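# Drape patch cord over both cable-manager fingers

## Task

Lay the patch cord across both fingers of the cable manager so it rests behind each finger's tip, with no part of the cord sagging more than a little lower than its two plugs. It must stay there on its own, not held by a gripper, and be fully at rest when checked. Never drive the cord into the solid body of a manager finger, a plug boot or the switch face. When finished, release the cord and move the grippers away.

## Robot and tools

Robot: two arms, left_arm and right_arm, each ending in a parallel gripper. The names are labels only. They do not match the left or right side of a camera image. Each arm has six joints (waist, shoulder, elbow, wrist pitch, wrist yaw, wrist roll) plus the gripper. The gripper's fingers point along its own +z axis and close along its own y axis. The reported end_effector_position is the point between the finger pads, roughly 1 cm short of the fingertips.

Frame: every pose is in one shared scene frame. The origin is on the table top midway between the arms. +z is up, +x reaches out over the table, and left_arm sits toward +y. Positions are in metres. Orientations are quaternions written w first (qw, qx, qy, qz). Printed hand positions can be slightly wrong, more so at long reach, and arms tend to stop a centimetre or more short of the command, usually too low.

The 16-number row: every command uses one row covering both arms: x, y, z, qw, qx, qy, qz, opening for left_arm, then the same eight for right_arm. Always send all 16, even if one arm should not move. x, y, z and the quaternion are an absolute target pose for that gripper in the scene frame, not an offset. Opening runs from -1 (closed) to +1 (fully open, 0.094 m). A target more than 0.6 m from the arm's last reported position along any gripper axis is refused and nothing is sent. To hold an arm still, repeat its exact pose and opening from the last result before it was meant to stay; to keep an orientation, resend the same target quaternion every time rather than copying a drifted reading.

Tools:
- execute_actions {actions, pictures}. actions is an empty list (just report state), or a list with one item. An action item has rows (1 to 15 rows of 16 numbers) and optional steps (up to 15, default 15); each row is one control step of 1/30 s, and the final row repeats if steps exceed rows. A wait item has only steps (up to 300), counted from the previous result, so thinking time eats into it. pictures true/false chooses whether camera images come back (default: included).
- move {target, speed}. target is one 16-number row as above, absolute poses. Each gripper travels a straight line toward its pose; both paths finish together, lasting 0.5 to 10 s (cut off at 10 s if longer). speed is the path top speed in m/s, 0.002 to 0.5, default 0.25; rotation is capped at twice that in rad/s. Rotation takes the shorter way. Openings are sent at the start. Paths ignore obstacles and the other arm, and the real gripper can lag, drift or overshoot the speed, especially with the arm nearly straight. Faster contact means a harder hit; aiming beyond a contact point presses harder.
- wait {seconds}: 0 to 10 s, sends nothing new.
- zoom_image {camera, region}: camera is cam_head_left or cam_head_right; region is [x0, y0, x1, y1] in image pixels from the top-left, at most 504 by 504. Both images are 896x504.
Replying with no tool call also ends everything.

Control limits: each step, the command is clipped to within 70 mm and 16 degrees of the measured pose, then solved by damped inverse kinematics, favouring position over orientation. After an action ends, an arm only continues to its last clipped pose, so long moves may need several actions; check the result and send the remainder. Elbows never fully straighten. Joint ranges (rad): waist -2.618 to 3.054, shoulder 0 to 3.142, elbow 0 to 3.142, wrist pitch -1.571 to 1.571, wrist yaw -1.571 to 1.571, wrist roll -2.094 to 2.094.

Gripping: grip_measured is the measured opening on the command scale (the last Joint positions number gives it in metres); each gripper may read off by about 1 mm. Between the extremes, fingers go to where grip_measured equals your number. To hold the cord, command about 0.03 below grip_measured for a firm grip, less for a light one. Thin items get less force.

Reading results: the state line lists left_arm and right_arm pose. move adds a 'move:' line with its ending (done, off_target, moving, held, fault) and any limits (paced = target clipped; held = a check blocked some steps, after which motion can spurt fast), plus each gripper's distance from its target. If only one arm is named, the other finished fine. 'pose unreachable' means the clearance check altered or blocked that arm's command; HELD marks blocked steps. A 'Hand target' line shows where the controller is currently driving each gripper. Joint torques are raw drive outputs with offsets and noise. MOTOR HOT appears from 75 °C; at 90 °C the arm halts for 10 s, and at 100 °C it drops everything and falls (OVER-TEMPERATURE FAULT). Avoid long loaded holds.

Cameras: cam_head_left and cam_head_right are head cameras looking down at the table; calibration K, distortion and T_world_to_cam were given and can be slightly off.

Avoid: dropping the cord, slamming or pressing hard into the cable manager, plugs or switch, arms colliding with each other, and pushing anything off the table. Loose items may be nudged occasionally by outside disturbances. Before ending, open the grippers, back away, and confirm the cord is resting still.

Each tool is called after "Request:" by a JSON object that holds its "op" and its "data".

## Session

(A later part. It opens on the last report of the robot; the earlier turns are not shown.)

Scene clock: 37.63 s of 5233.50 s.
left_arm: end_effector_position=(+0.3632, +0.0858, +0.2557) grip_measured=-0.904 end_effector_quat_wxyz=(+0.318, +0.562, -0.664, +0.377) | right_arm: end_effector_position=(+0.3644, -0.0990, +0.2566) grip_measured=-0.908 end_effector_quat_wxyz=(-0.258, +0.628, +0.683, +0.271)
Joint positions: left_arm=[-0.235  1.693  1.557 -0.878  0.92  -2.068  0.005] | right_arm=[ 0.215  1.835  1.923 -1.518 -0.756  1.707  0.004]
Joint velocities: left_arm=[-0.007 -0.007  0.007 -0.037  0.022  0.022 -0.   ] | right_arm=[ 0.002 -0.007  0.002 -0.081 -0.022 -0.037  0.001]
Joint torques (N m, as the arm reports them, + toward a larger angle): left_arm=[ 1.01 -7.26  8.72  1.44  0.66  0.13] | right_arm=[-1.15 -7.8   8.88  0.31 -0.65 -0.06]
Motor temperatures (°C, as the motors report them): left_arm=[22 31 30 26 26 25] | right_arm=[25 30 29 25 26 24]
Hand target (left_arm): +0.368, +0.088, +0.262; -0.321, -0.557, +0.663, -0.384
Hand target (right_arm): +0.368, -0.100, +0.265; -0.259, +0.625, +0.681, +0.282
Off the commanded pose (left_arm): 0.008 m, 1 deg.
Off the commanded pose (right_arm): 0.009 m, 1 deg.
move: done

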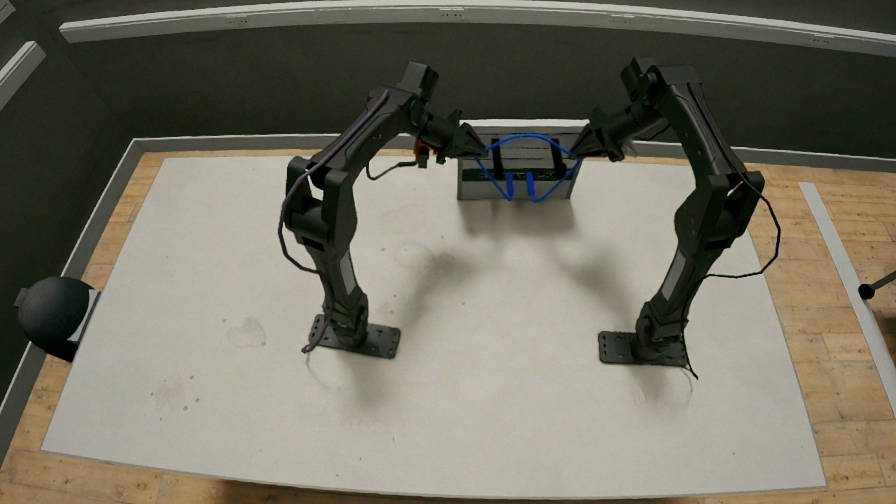

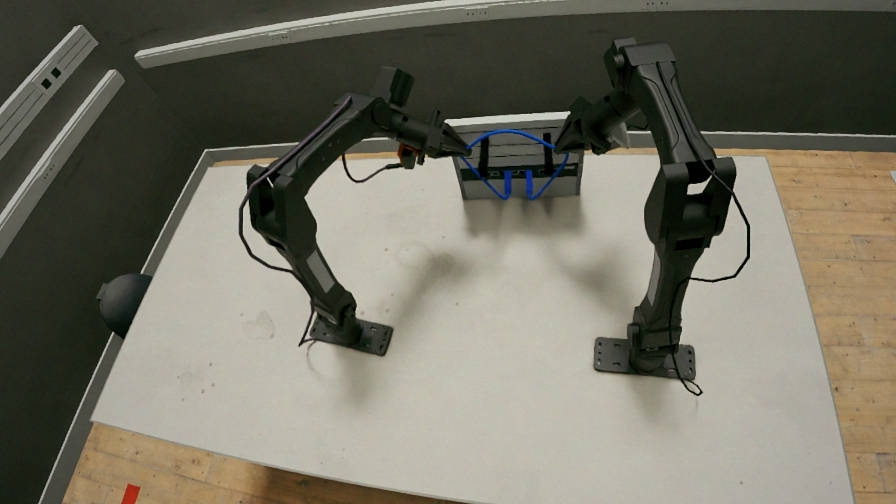

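Same state as before lowering in scene 1. Lowering the cord onto the fingers.

Request:
{"op": "move", "data": {"target": [0.372,0.094,0.222,-0.321,-0.557,0.663,-0.383,-0.935, 0.372,-0.109,0.227,-0.259,0.625,0.681,0.282,-0.94], "speed": 0.025}}

Request:
{"op": "zoom_image", "data": {"camera": "cam_head_left", "region": [450, 115, 600, 215]}}

Request:
{"op": "zoom_image", "data": {"camera": "cam_head_right", "region": [440, 115, 590, 215]}}

Scene clock: 40.43 s of 5233.50 s.
left_arm: end_effector_position=(+0.3704, +0.0915, +0.2325) grip_measured=-0.904 end_effector_quat_wxyz=(+0.313, +0.554, -0.666, +0.390) | right_arm: end_effector_position=(+0.3711, -0.1077, +0.2233) grip_measured=-0.908 end_effector_quat_wxyz=(-0.261, +0.629, +0.681, +0.269)
Joint positions: left_arm=[-0.211  1.693  1.454 -0.767  0.937 -2.036  0.005] | right_arm=[ 0.186  1.835  1.787 -1.417 -0.762  1.668  0.004]
Joint velocities: left_arm=[-0.002 -0.012 -0.002 -0.037 -0.007 -0.081  0.   ] | right_arm=[-0.007 -0.007 -0.012  0.022  0.022  0.066  0.   ]
Joint torques (N m, as the arm reports them, + toward a larger angle): left_arm=[ 0.78 -6.66  5.52  1.51  0.56  0.13] | right_arm=[-0.94 -9.58  4.94  0.47 -0.64 -0.07]
Motor temperatures (°C, as the motors report them): left_arm=[22 31 30 26 26 25] | right_arm=[25 31 29 25 26 24]
Hand target (left_arm): +0.372, +0.094, +0.222; -0.321, -0.557, +0.663, -0.383
Hand target (right_arm): +0.371, -0.109, +0.227; -0.259, +0.625, +0.681, +0.281
Off the commanded pose (left_arm): 0.011 m, 1 deg.
Off the commanded pose (right_arm): 0.004 m, 2 deg.
move: off_target (left_arm)

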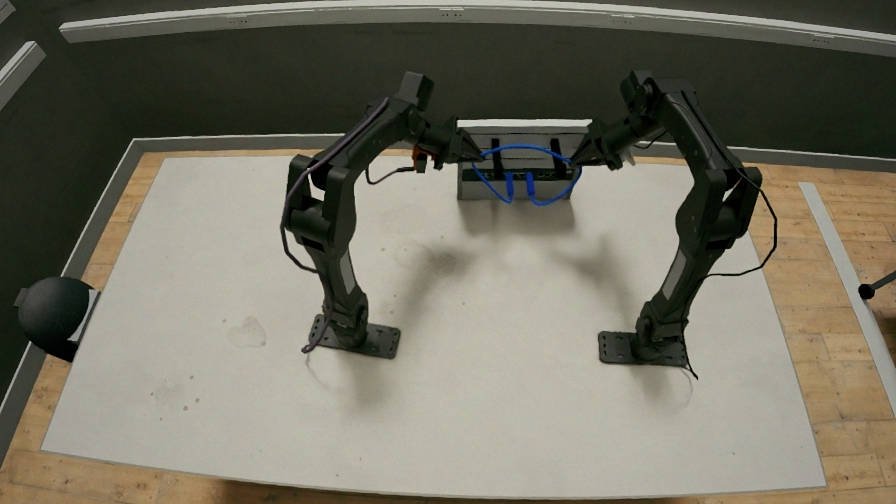

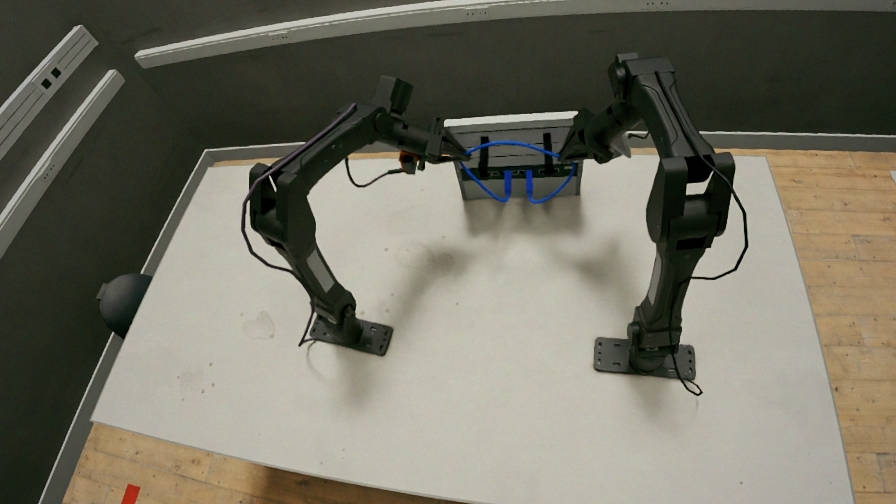

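Region (450, 115, 600, 215) of cam_head_left's 896x504 image, scaled by 3.360, with more detail than that image has.

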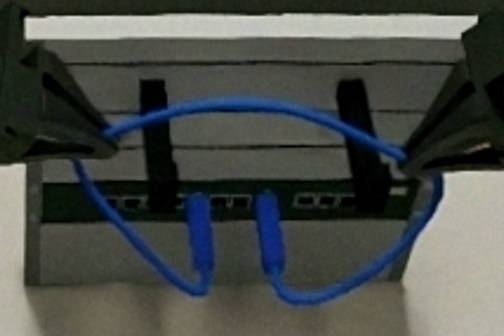

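Region (440, 115, 590, 215) of cam_head_right's 896x504 image, scaled by 3.360, with more detail than that image has.

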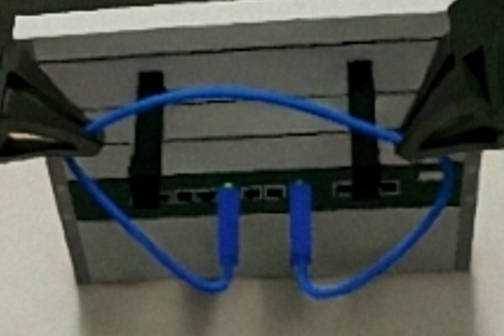

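Request:
{"op": "move", "data": {"target": [0.374,0.094,0.212,-0.321,-0.557,0.663,-0.383,-0.935, 0.374,-0.109,0.227,-0.259,0.625,0.681,0.282,-0.94], "speed": 0.02}}

Request:
{"op": "move", "data": {"target": [0.374,0.094,0.215,-0.321,-0.557,0.663,-0.383,-0.78, 0.374,-0.109,0.227,-0.259,0.625,0.681,0.282,-0.78], "speed": 0.02}}

Request:
{"op": "move", "data": {"target": [0.374,0.094,0.215,-0.321,-0.557,0.663,-0.383,-0.55, 0.374,-0.109,0.227,-0.259,0.625,0.681,0.282,-0.55], "speed": 0.02}}

Request:
{"op": "move", "data": {"target": [0.374,0.155,0.245,-0.321,-0.557,0.663,-0.383,-0.55, 0.374,-0.16,0.25,-0.259,0.625,0.681,0.282,-0.55], "speed": 0.06}}

Request:
{"op": "move", "data": {"target": [0.30,0.25,0.22,-0.321,-0.557,0.663,-0.383,0.5, 0.30,-0.25,0.22,-0.259,0.625,0.681,0.282,0.5], "speed": 0.2}}

Request:
{"op": "zoom_image", "data": {"camera": "cam_head_left", "region": [460, 115, 600, 230]}}

Request:
{"op": "zoom_image", "data": {"camera": "cam_head_right", "region": [450, 115, 590, 230]}}

Scene clock: 44.23 s of 5233.50 s.
left_arm: end_effector_position=(+0.3715, +0.0909, +0.2267) grip_measured=-0.904 end_effector_quat_wxyz=(+0.311, +0.550, -0.667, +0.394) | right_arm: end_effector_position=(+0.3717, -0.1075, +0.2235) grip_measured=-0.908 end_effector_quat_wxyz=(-0.260, +0.628, +0.682, +0.270)
Joint positions: left_arm=[-0.211  1.693  1.427 -0.73   0.939 -2.033  0.005] | right_arm=[ 0.186  1.835  1.787 -1.414 -0.763  1.667  0.004]
Joint velocities: left_arm=[-0.007 -0.017  0.002 -0.007 -0.095  0.007  0.   ] | right_arm=[ 0.012  0.007 -0.007 -0.007 -0.007  0.022  0.001]
Joint torques (N m, as the arm reports them, + toward a larger angle): left_arm=[ 0.96 -6.    5.59  1.53  0.59  0.12] | right_arm=[-1.02 -8.96  5.97  0.45 -0.62 -0.07]
Motor temperatures (°C, as the motors report them): left_arm=[22 31 30 26 26 25] | right_arm=[25 32 29 25 26 24]
Hand target (left_arm): +0.374, +0.094, +0.212; -0.321, -0.557, +0.663, -0.383
Hand target (right_arm): +0.374, -0.109, +0.227; -0.259, +0.625, +0.681, +0.282
Off the commanded pose (left_arm): 0.015 m, 2 deg.
Off the commanded pose (right_arm): 0.004 m, 1 deg.
move: off_target (left_arm)

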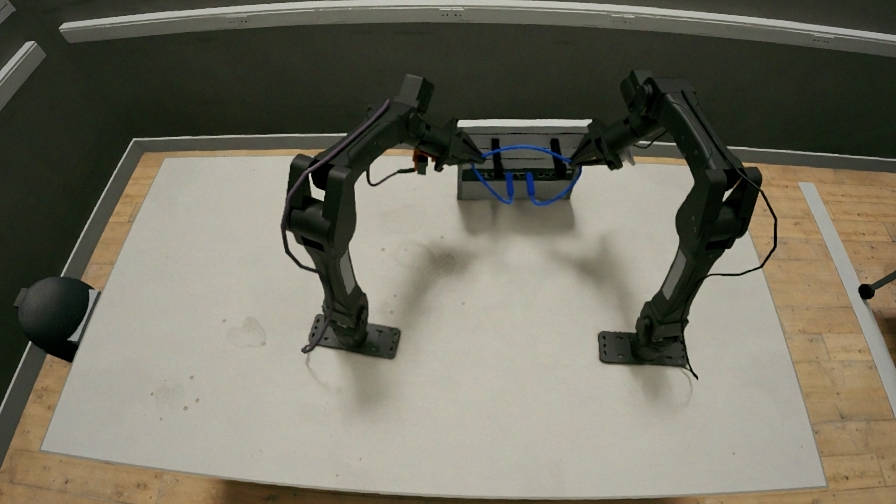

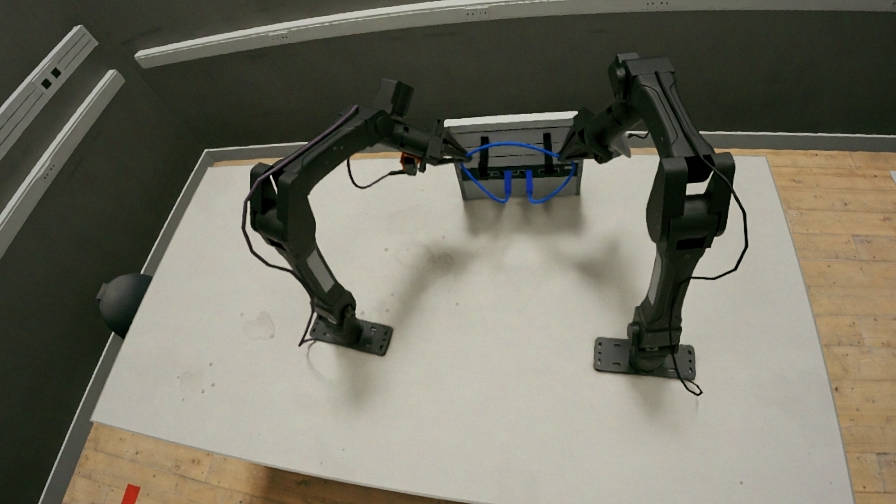

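Scene clock: 45.33 s of 5233.50 s.
left_arm: end_effector_position=(+0.3718, +0.0908, +0.2269) grip_measured=-0.782 end_effector_quat_wxyz=(+0.310, +0.549, -0.668, +0.395) | right_arm: end_effector_position=(+0.3717, -0.1075, +0.2235) grip_measured=-0.782 end_effector_quat_wxyz=(-0.260, +0.628, +0.682, +0.270)
Joint positions: left_arm=[-0.211  1.693  1.427 -0.728  0.939 -2.033  0.01 ] | right_arm=[ 0.186  1.835  1.787 -1.414 -0.763  1.667  0.01 ]
Joint velocities: left_arm=[ 0.007  0.017  0.002  0.007  0.051 -0.007 -0.   ] | right_arm=[ 0.002 -0.017 -0.007 -0.081 -0.007 -0.022 -0.   ]
Joint torques (N m, as the arm reports them, + toward a larger angle): left_arm=[ 0.89 -6.1   6.35  1.44  0.61  0.13] | right_arm=[-1.08 -8.94  5.94  0.44 -0.62 -0.06]
Motor temperatures (°C, as the motors report them): left_arm=[22 32 30 26 26 25] | right_arm=[25 33 29 25 26 24]
Hand target (left_arm): +0.374, +0.094, +0.215; -0.321, -0.557, +0.663, -0.384
Hand target (right_arm): +0.374, -0.109, +0.227; -0.259, +0.625, +0.681, +0.282
Off the commanded pose (left_arm): 0.013 m, 2 deg.
Off the commanded pose (right_arm): 0.004 m, 1 deg.
move: off_target (left_arm)

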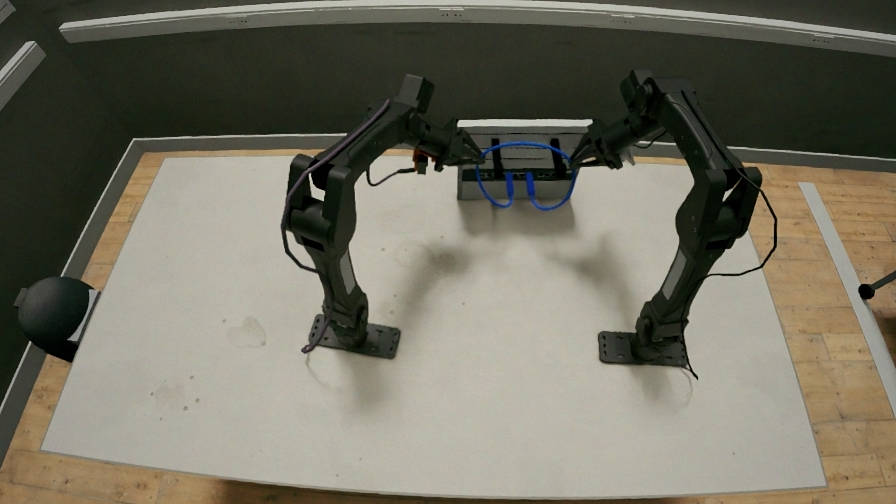

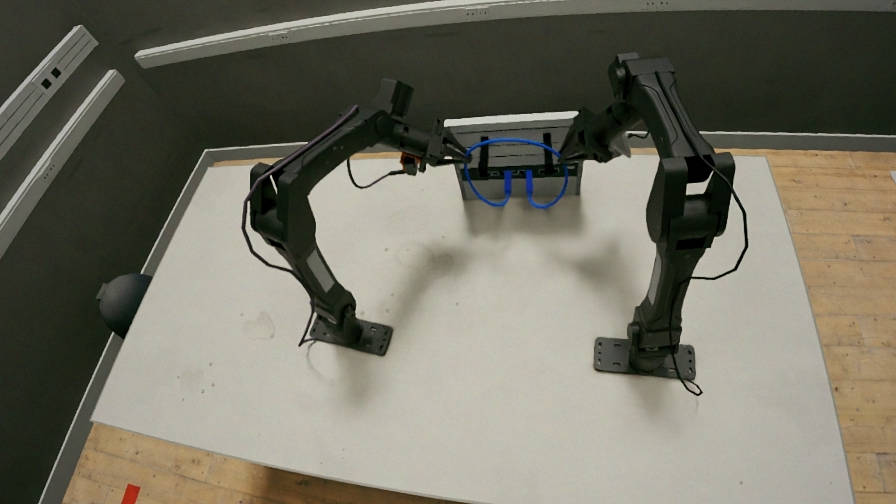

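Scene clock: 46.47 s of 5233.50 s.
left_arm: end_effector_position=(+0.3721, +0.0906, +0.2271) grip_measured=-0.552 end_effector_quat_wxyz=(+0.310, +0.549, -0.668, +0.396) | right_arm: end_effector_position=(+0.3725, -0.1074, +0.2236) grip_measured=-0.552 end_effector_quat_wxyz=(-0.259, +0.627, +0.682, +0.272)
Joint positions: left_arm=[-0.211  1.693  1.427 -0.725  0.939 -2.033  0.021] | right_arm=[ 0.186  1.835  1.787 -1.41  -0.763  1.666  0.021]
Joint velocities: left_arm=[-0.007 -0.022 -0.017 -0.007 -0.11   0.022 -0.001] | right_arm=[ 0.012 -0.002 -0.017 -0.007  0.022 -0.066 -0.001]
Joint torques (N m, as the arm reports them, + toward a larger angle): left_arm=[ 0.9  -6.11  6.37  1.38  0.62  0.11] | right_arm=[-1.01 -8.96  5.93  0.41 -0.64 -0.07]
Motor temperatures (°C, as the motors report them): left_arm=[22 32 30 26 26 25] | right_arm=[25 33 29 25 26 24]
Hand target (left_arm): +0.374, +0.094, +0.215; -0.321, -0.557, +0.663, -0.384
Hand target (right_arm): +0.374, -0.109, +0.227; -0.259, +0.625, +0.681, +0.282
Off the commanded pose (left_arm): 0.013 m, 2 deg.
Off the commanded pose (right_arm): 0.004 m, 1 deg.
move: off_target (left_arm)

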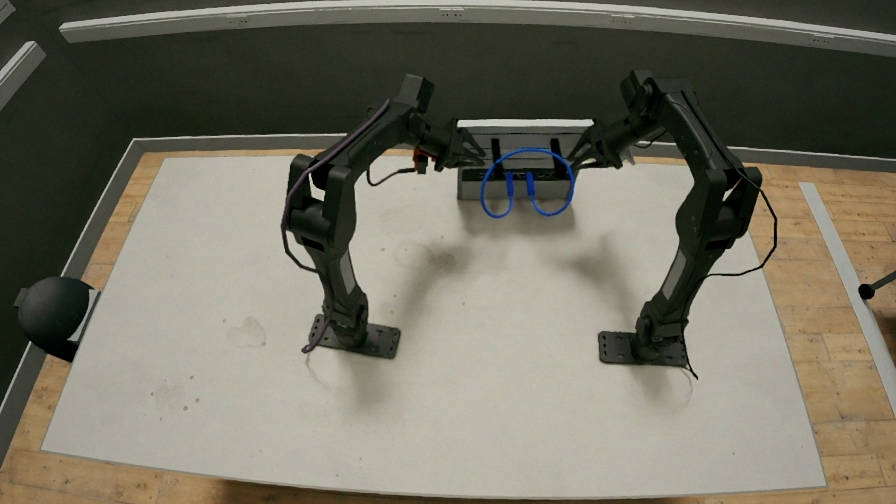

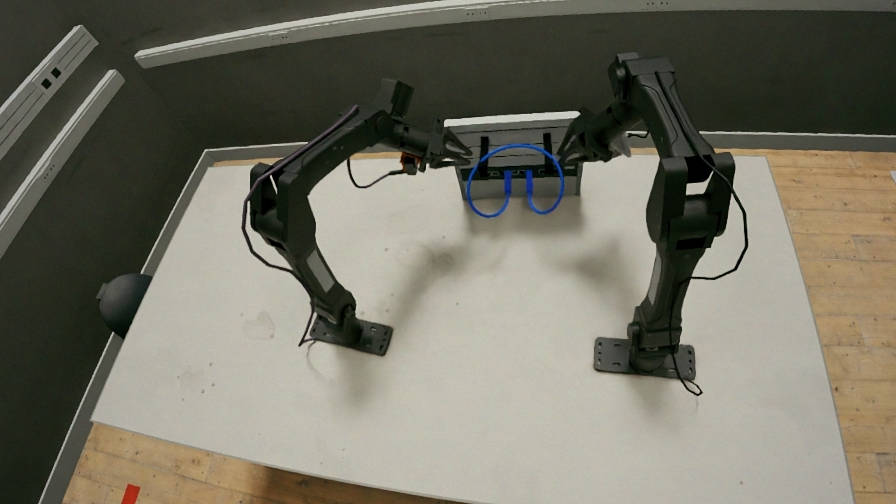

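Scene clock: 48.33 s of 5233.50 s.
left_arm: end_effector_position=(+0.3728, +0.1541, +0.2431) grip_measured=-0.552 end_effector_quat_wxyz=(+0.312, +0.559, -0.666, +0.384) | right_arm: end_effector_position=(+0.3760, -0.1594, +0.2387) grip_measured=-0.552 end_effector_quat_wxyz=(-0.244, +0.636, +0.673, +0.289)
Joint positions: left_arm=[-0.031  1.707  1.549 -1.102  1.005 -1.746  0.021] | right_arm=[ 0.033  1.835  1.847 -1.547 -0.774  1.509  0.021]
Joint velocities: left_arm=[-0.002  0.007 -0.012 -0.007  0.066  0.051  0.001] | right_arm=[-0.002  0.002 -0.002 -0.007 -0.022 -0.007 -0.   ]
Joint torques (N m, as the arm reports them, + toward a larger angle): left_arm=[ 0.52 -6.46  7.8   0.84  0.71  0.13] | right_arm=[-0.73 -9.48  7.11  0.08 -0.67 -0.07]
Motor temperatures (°C, as the motors report them): left_arm=[22 32 30 26 26 25] | right_arm=[25 33 29 25 26 24]
Hand target (left_arm): +0.375, +0.155, +0.245; -0.320, -0.558, +0.663, -0.384
Hand target (right_arm): +0.373, -0.160, +0.250; -0.242, +0.631, +0.673, +0.300
Off the commanded pose (left_arm): 0.002 m, 1 deg.
Off the commanded pose (right_arm): 0.011 m, 2 deg.
joint sent to its limit (right arm) — the command would take joint 4 (wrist pitch) past its lower limit, so that joint was sent only as far as its limit.
move: off_target (right_arm)

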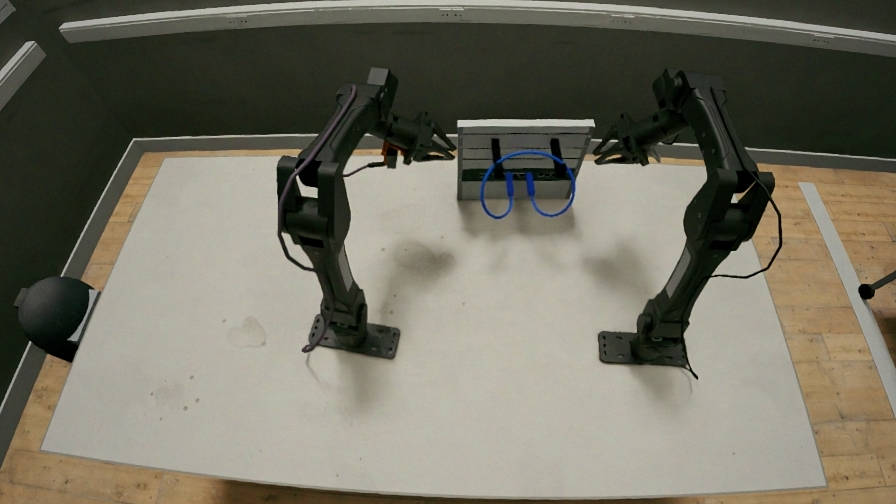

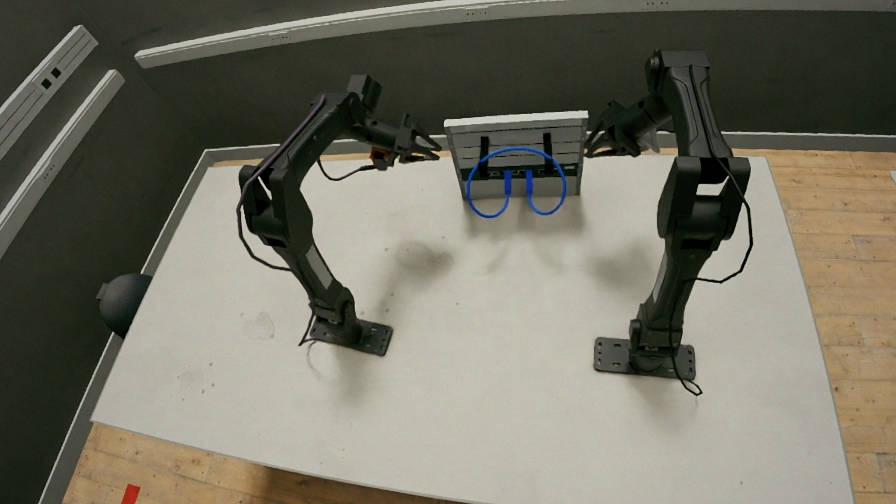

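Scene clock: 49.70 s of 5233.50 s.
left_arm: end_effector_position=(+0.3011, +0.2482, +0.2202) grip_measured=+0.498 end_effector_quat_wxyz=(+0.315, +0.556, -0.667, +0.384) | right_arm: end_effector_position=(+0.3045, -0.2486, +0.2188) grip_measured=+0.498 end_effector_quat_wxyz=(-0.181, +0.656, +0.660, +0.319)
Joint positions: left_arm=[ 0.29   1.568  1.313 -1.541  1.024 -1.121  0.07 ] | right_arm=[-0.303  1.536  1.441 -1.558 -0.748  1.179  0.07 ]
Joint velocities: left_arm=[ 0.002 -0.002 -0.012 -0.037  0.037  0.007 -0.001] | right_arm=[ 0.007 -0.002  0.002 -0.022 -0.022  0.022  0.001]
Joint torques (N m, as the arm reports them, + toward a larger angle): left_arm=[ 0.68 -5.09  5.62 -0.09  0.56  0.18] | right_arm=[-0.56 -7.49  4.43  0.   -0.4  -0.06]
Motor temperatures (°C, as the motors report them): left_arm=[22 32 30 26 26 25] | right_arm=[25 33 29 25 26 24]
Hand target (left_arm): +0.301, +0.250, +0.219; -0.319, -0.558, +0.663, -0.383
Hand target (right_arm): +0.298, -0.248, +0.219; -0.179, +0.655, +0.661, +0.319
Off the commanded pose (left_arm): 0.002 m, 1 deg.
Off the commanded pose (right_arm): 0.005 m, 11 deg.
joint sent to its limit (right arm) — the command would take joint 4 (wrist pitch) past its lower limit, so that joint was sent only as far as its limit.
move: off_target (right_arm)

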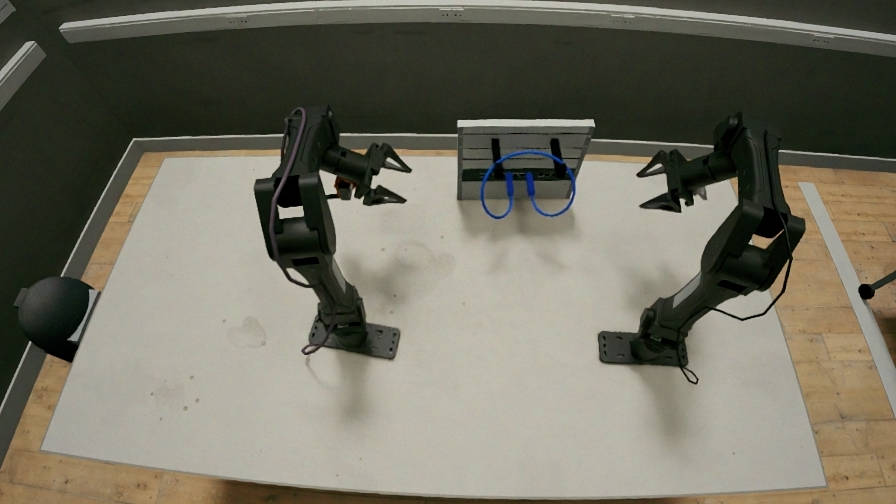

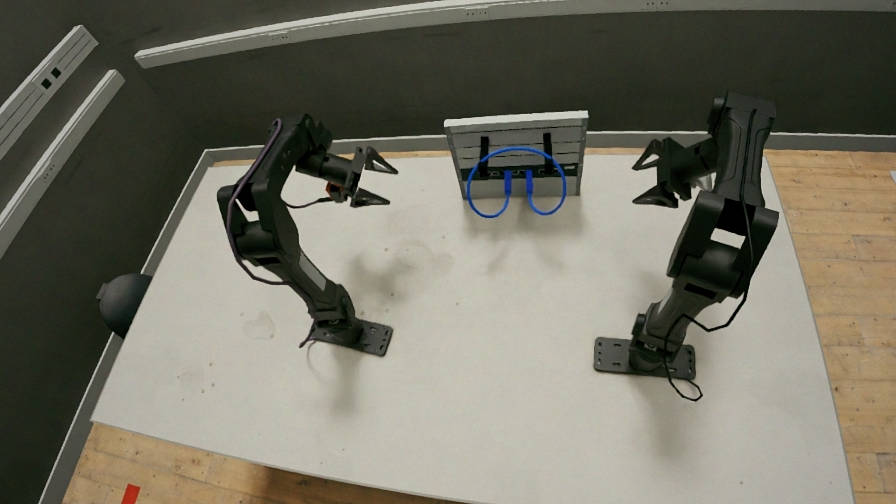

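Region (460, 115, 600, 230) of cam_head_left's 896x504 image, scaled by 3.600, with more detail than that image has; it fills the top 414 rows of this view, and the rest is white.

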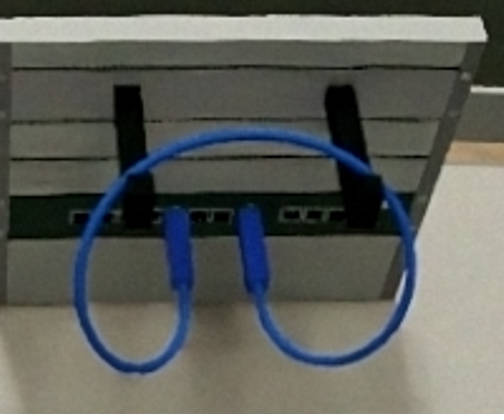

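Region (450, 115, 590, 230) of cam_head_right's 896x504 image, scaled by 3.600, with more detail than that image has; it fills the top 414 rows of this view, and the rest is white.

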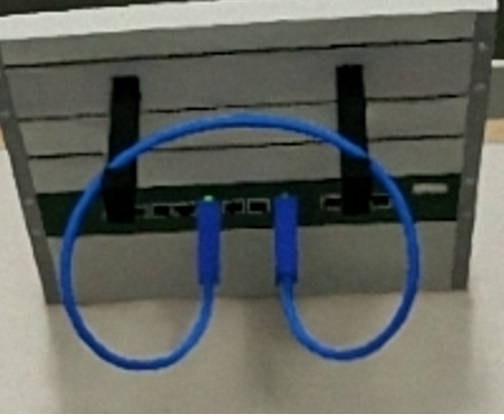

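Same result as scene 1: the cord sits behind both tips. A short wait lets it settle.

Request:
{"op": "wait", "data": {"seconds": 1.5}}

Request:
{"op": "zoom_image", "data": {"camera": "cam_head_left", "region": [460, 115, 600, 230]}}

Scene clock: 51.67 s of 5233.50 s.
left_arm: end_effector_position=(+0.3007, +0.2482, +0.2203) grip_measured=+0.498 end_effector_quat_wxyz=(+0.315, +0.555, -0.667, +0.384) | right_arm: end_effector_position=(+0.3045, -0.2486, +0.2187) grip_measured=+0.498 end_effector_quat_wxyz=(-0.181, +0.656, +0.660, +0.319)
Joint positions: left_arm=[ 0.29   1.568  1.313 -1.543  1.024 -1.116  0.07 ] | right_arm=[-0.303  1.536  1.441 -1.558 -0.747  1.178  0.07 ]
Joint velocities: left_arm=[-0.017  0.012  0.007 -0.022 -0.051  0.007  0.001] | right_arm=[-0.012 -0.002  0.007  0.007  0.007 -0.007  0.001]
Joint torques (N m, as the arm reports them, + toward a larger angle): left_arm=[ 0.65 -5.12  5.57 -0.08  0.58  0.12] | right_arm=[-0.54 -7.48  4.44  0.01 -0.4  -0.08]
Motor temperatures (°C, as the motors report them): left_arm=[22 32 30 26 26 25] | right_arm=[25 33 28 25 26 24]
Hand target (left_arm): +0.301, +0.250, +0.219; -0.319, -0.558, +0.663, -0.383
Hand target (right_arm): +0.298, -0.248, +0.219; -0.179, +0.655, +0.661, +0.319
Off the commanded pose (left_arm): 0.002 m, 1 deg.
Off the commanded pose (right_arm): 0.005 m, 11 deg.
Steps of this call (steps 1 to 59: nothing new was sent). Readings (end_effector_position):
1: left_arm (+0.3010, +0.2482, +0.2202) | right_arm (+0.3045, -0.2486, +0.2188)
2: left_arm (+0.3009, +0.2482, +0.2203) | right_arm (+0.3045, -0.2486, +0.2188)
4: left_arm (+0.3009, +0.2482, +0.2203) | right_arm (+0.3045, -0.2486, +0.2187)
8: left_arm (+0.3007, +0.2482, +0.2203) | right_arm (+0.3045, -0.2486, +0.2187)
59: the state above

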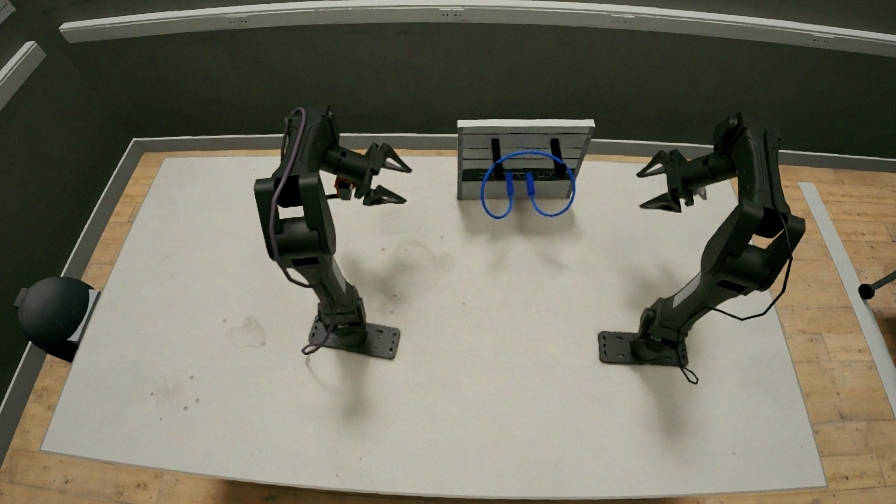

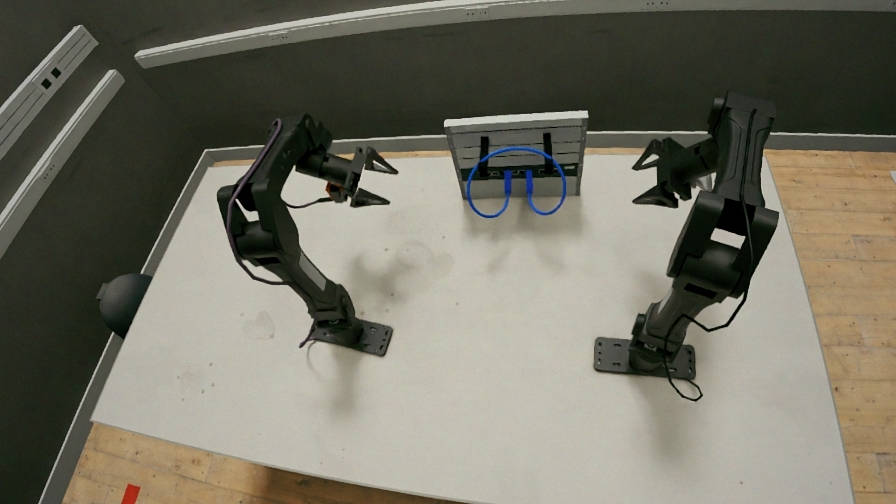

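Region (460, 115, 600, 230) of cam_head_left's 896x504 image, scaled by 3.600, with more detail than that image has; it fills the top 414 rows of this view, and the rest is white.

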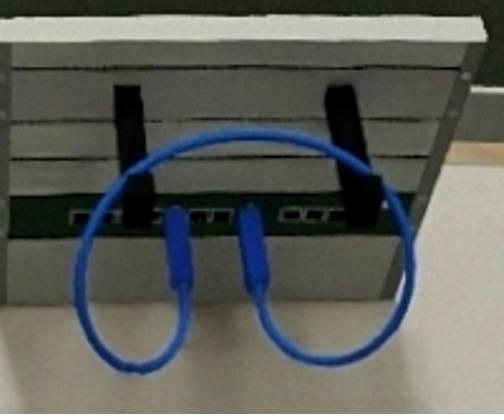

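Request:
{"op": "finished_scene", "data": {"scene": 2}}

The scene is finished: the task was done.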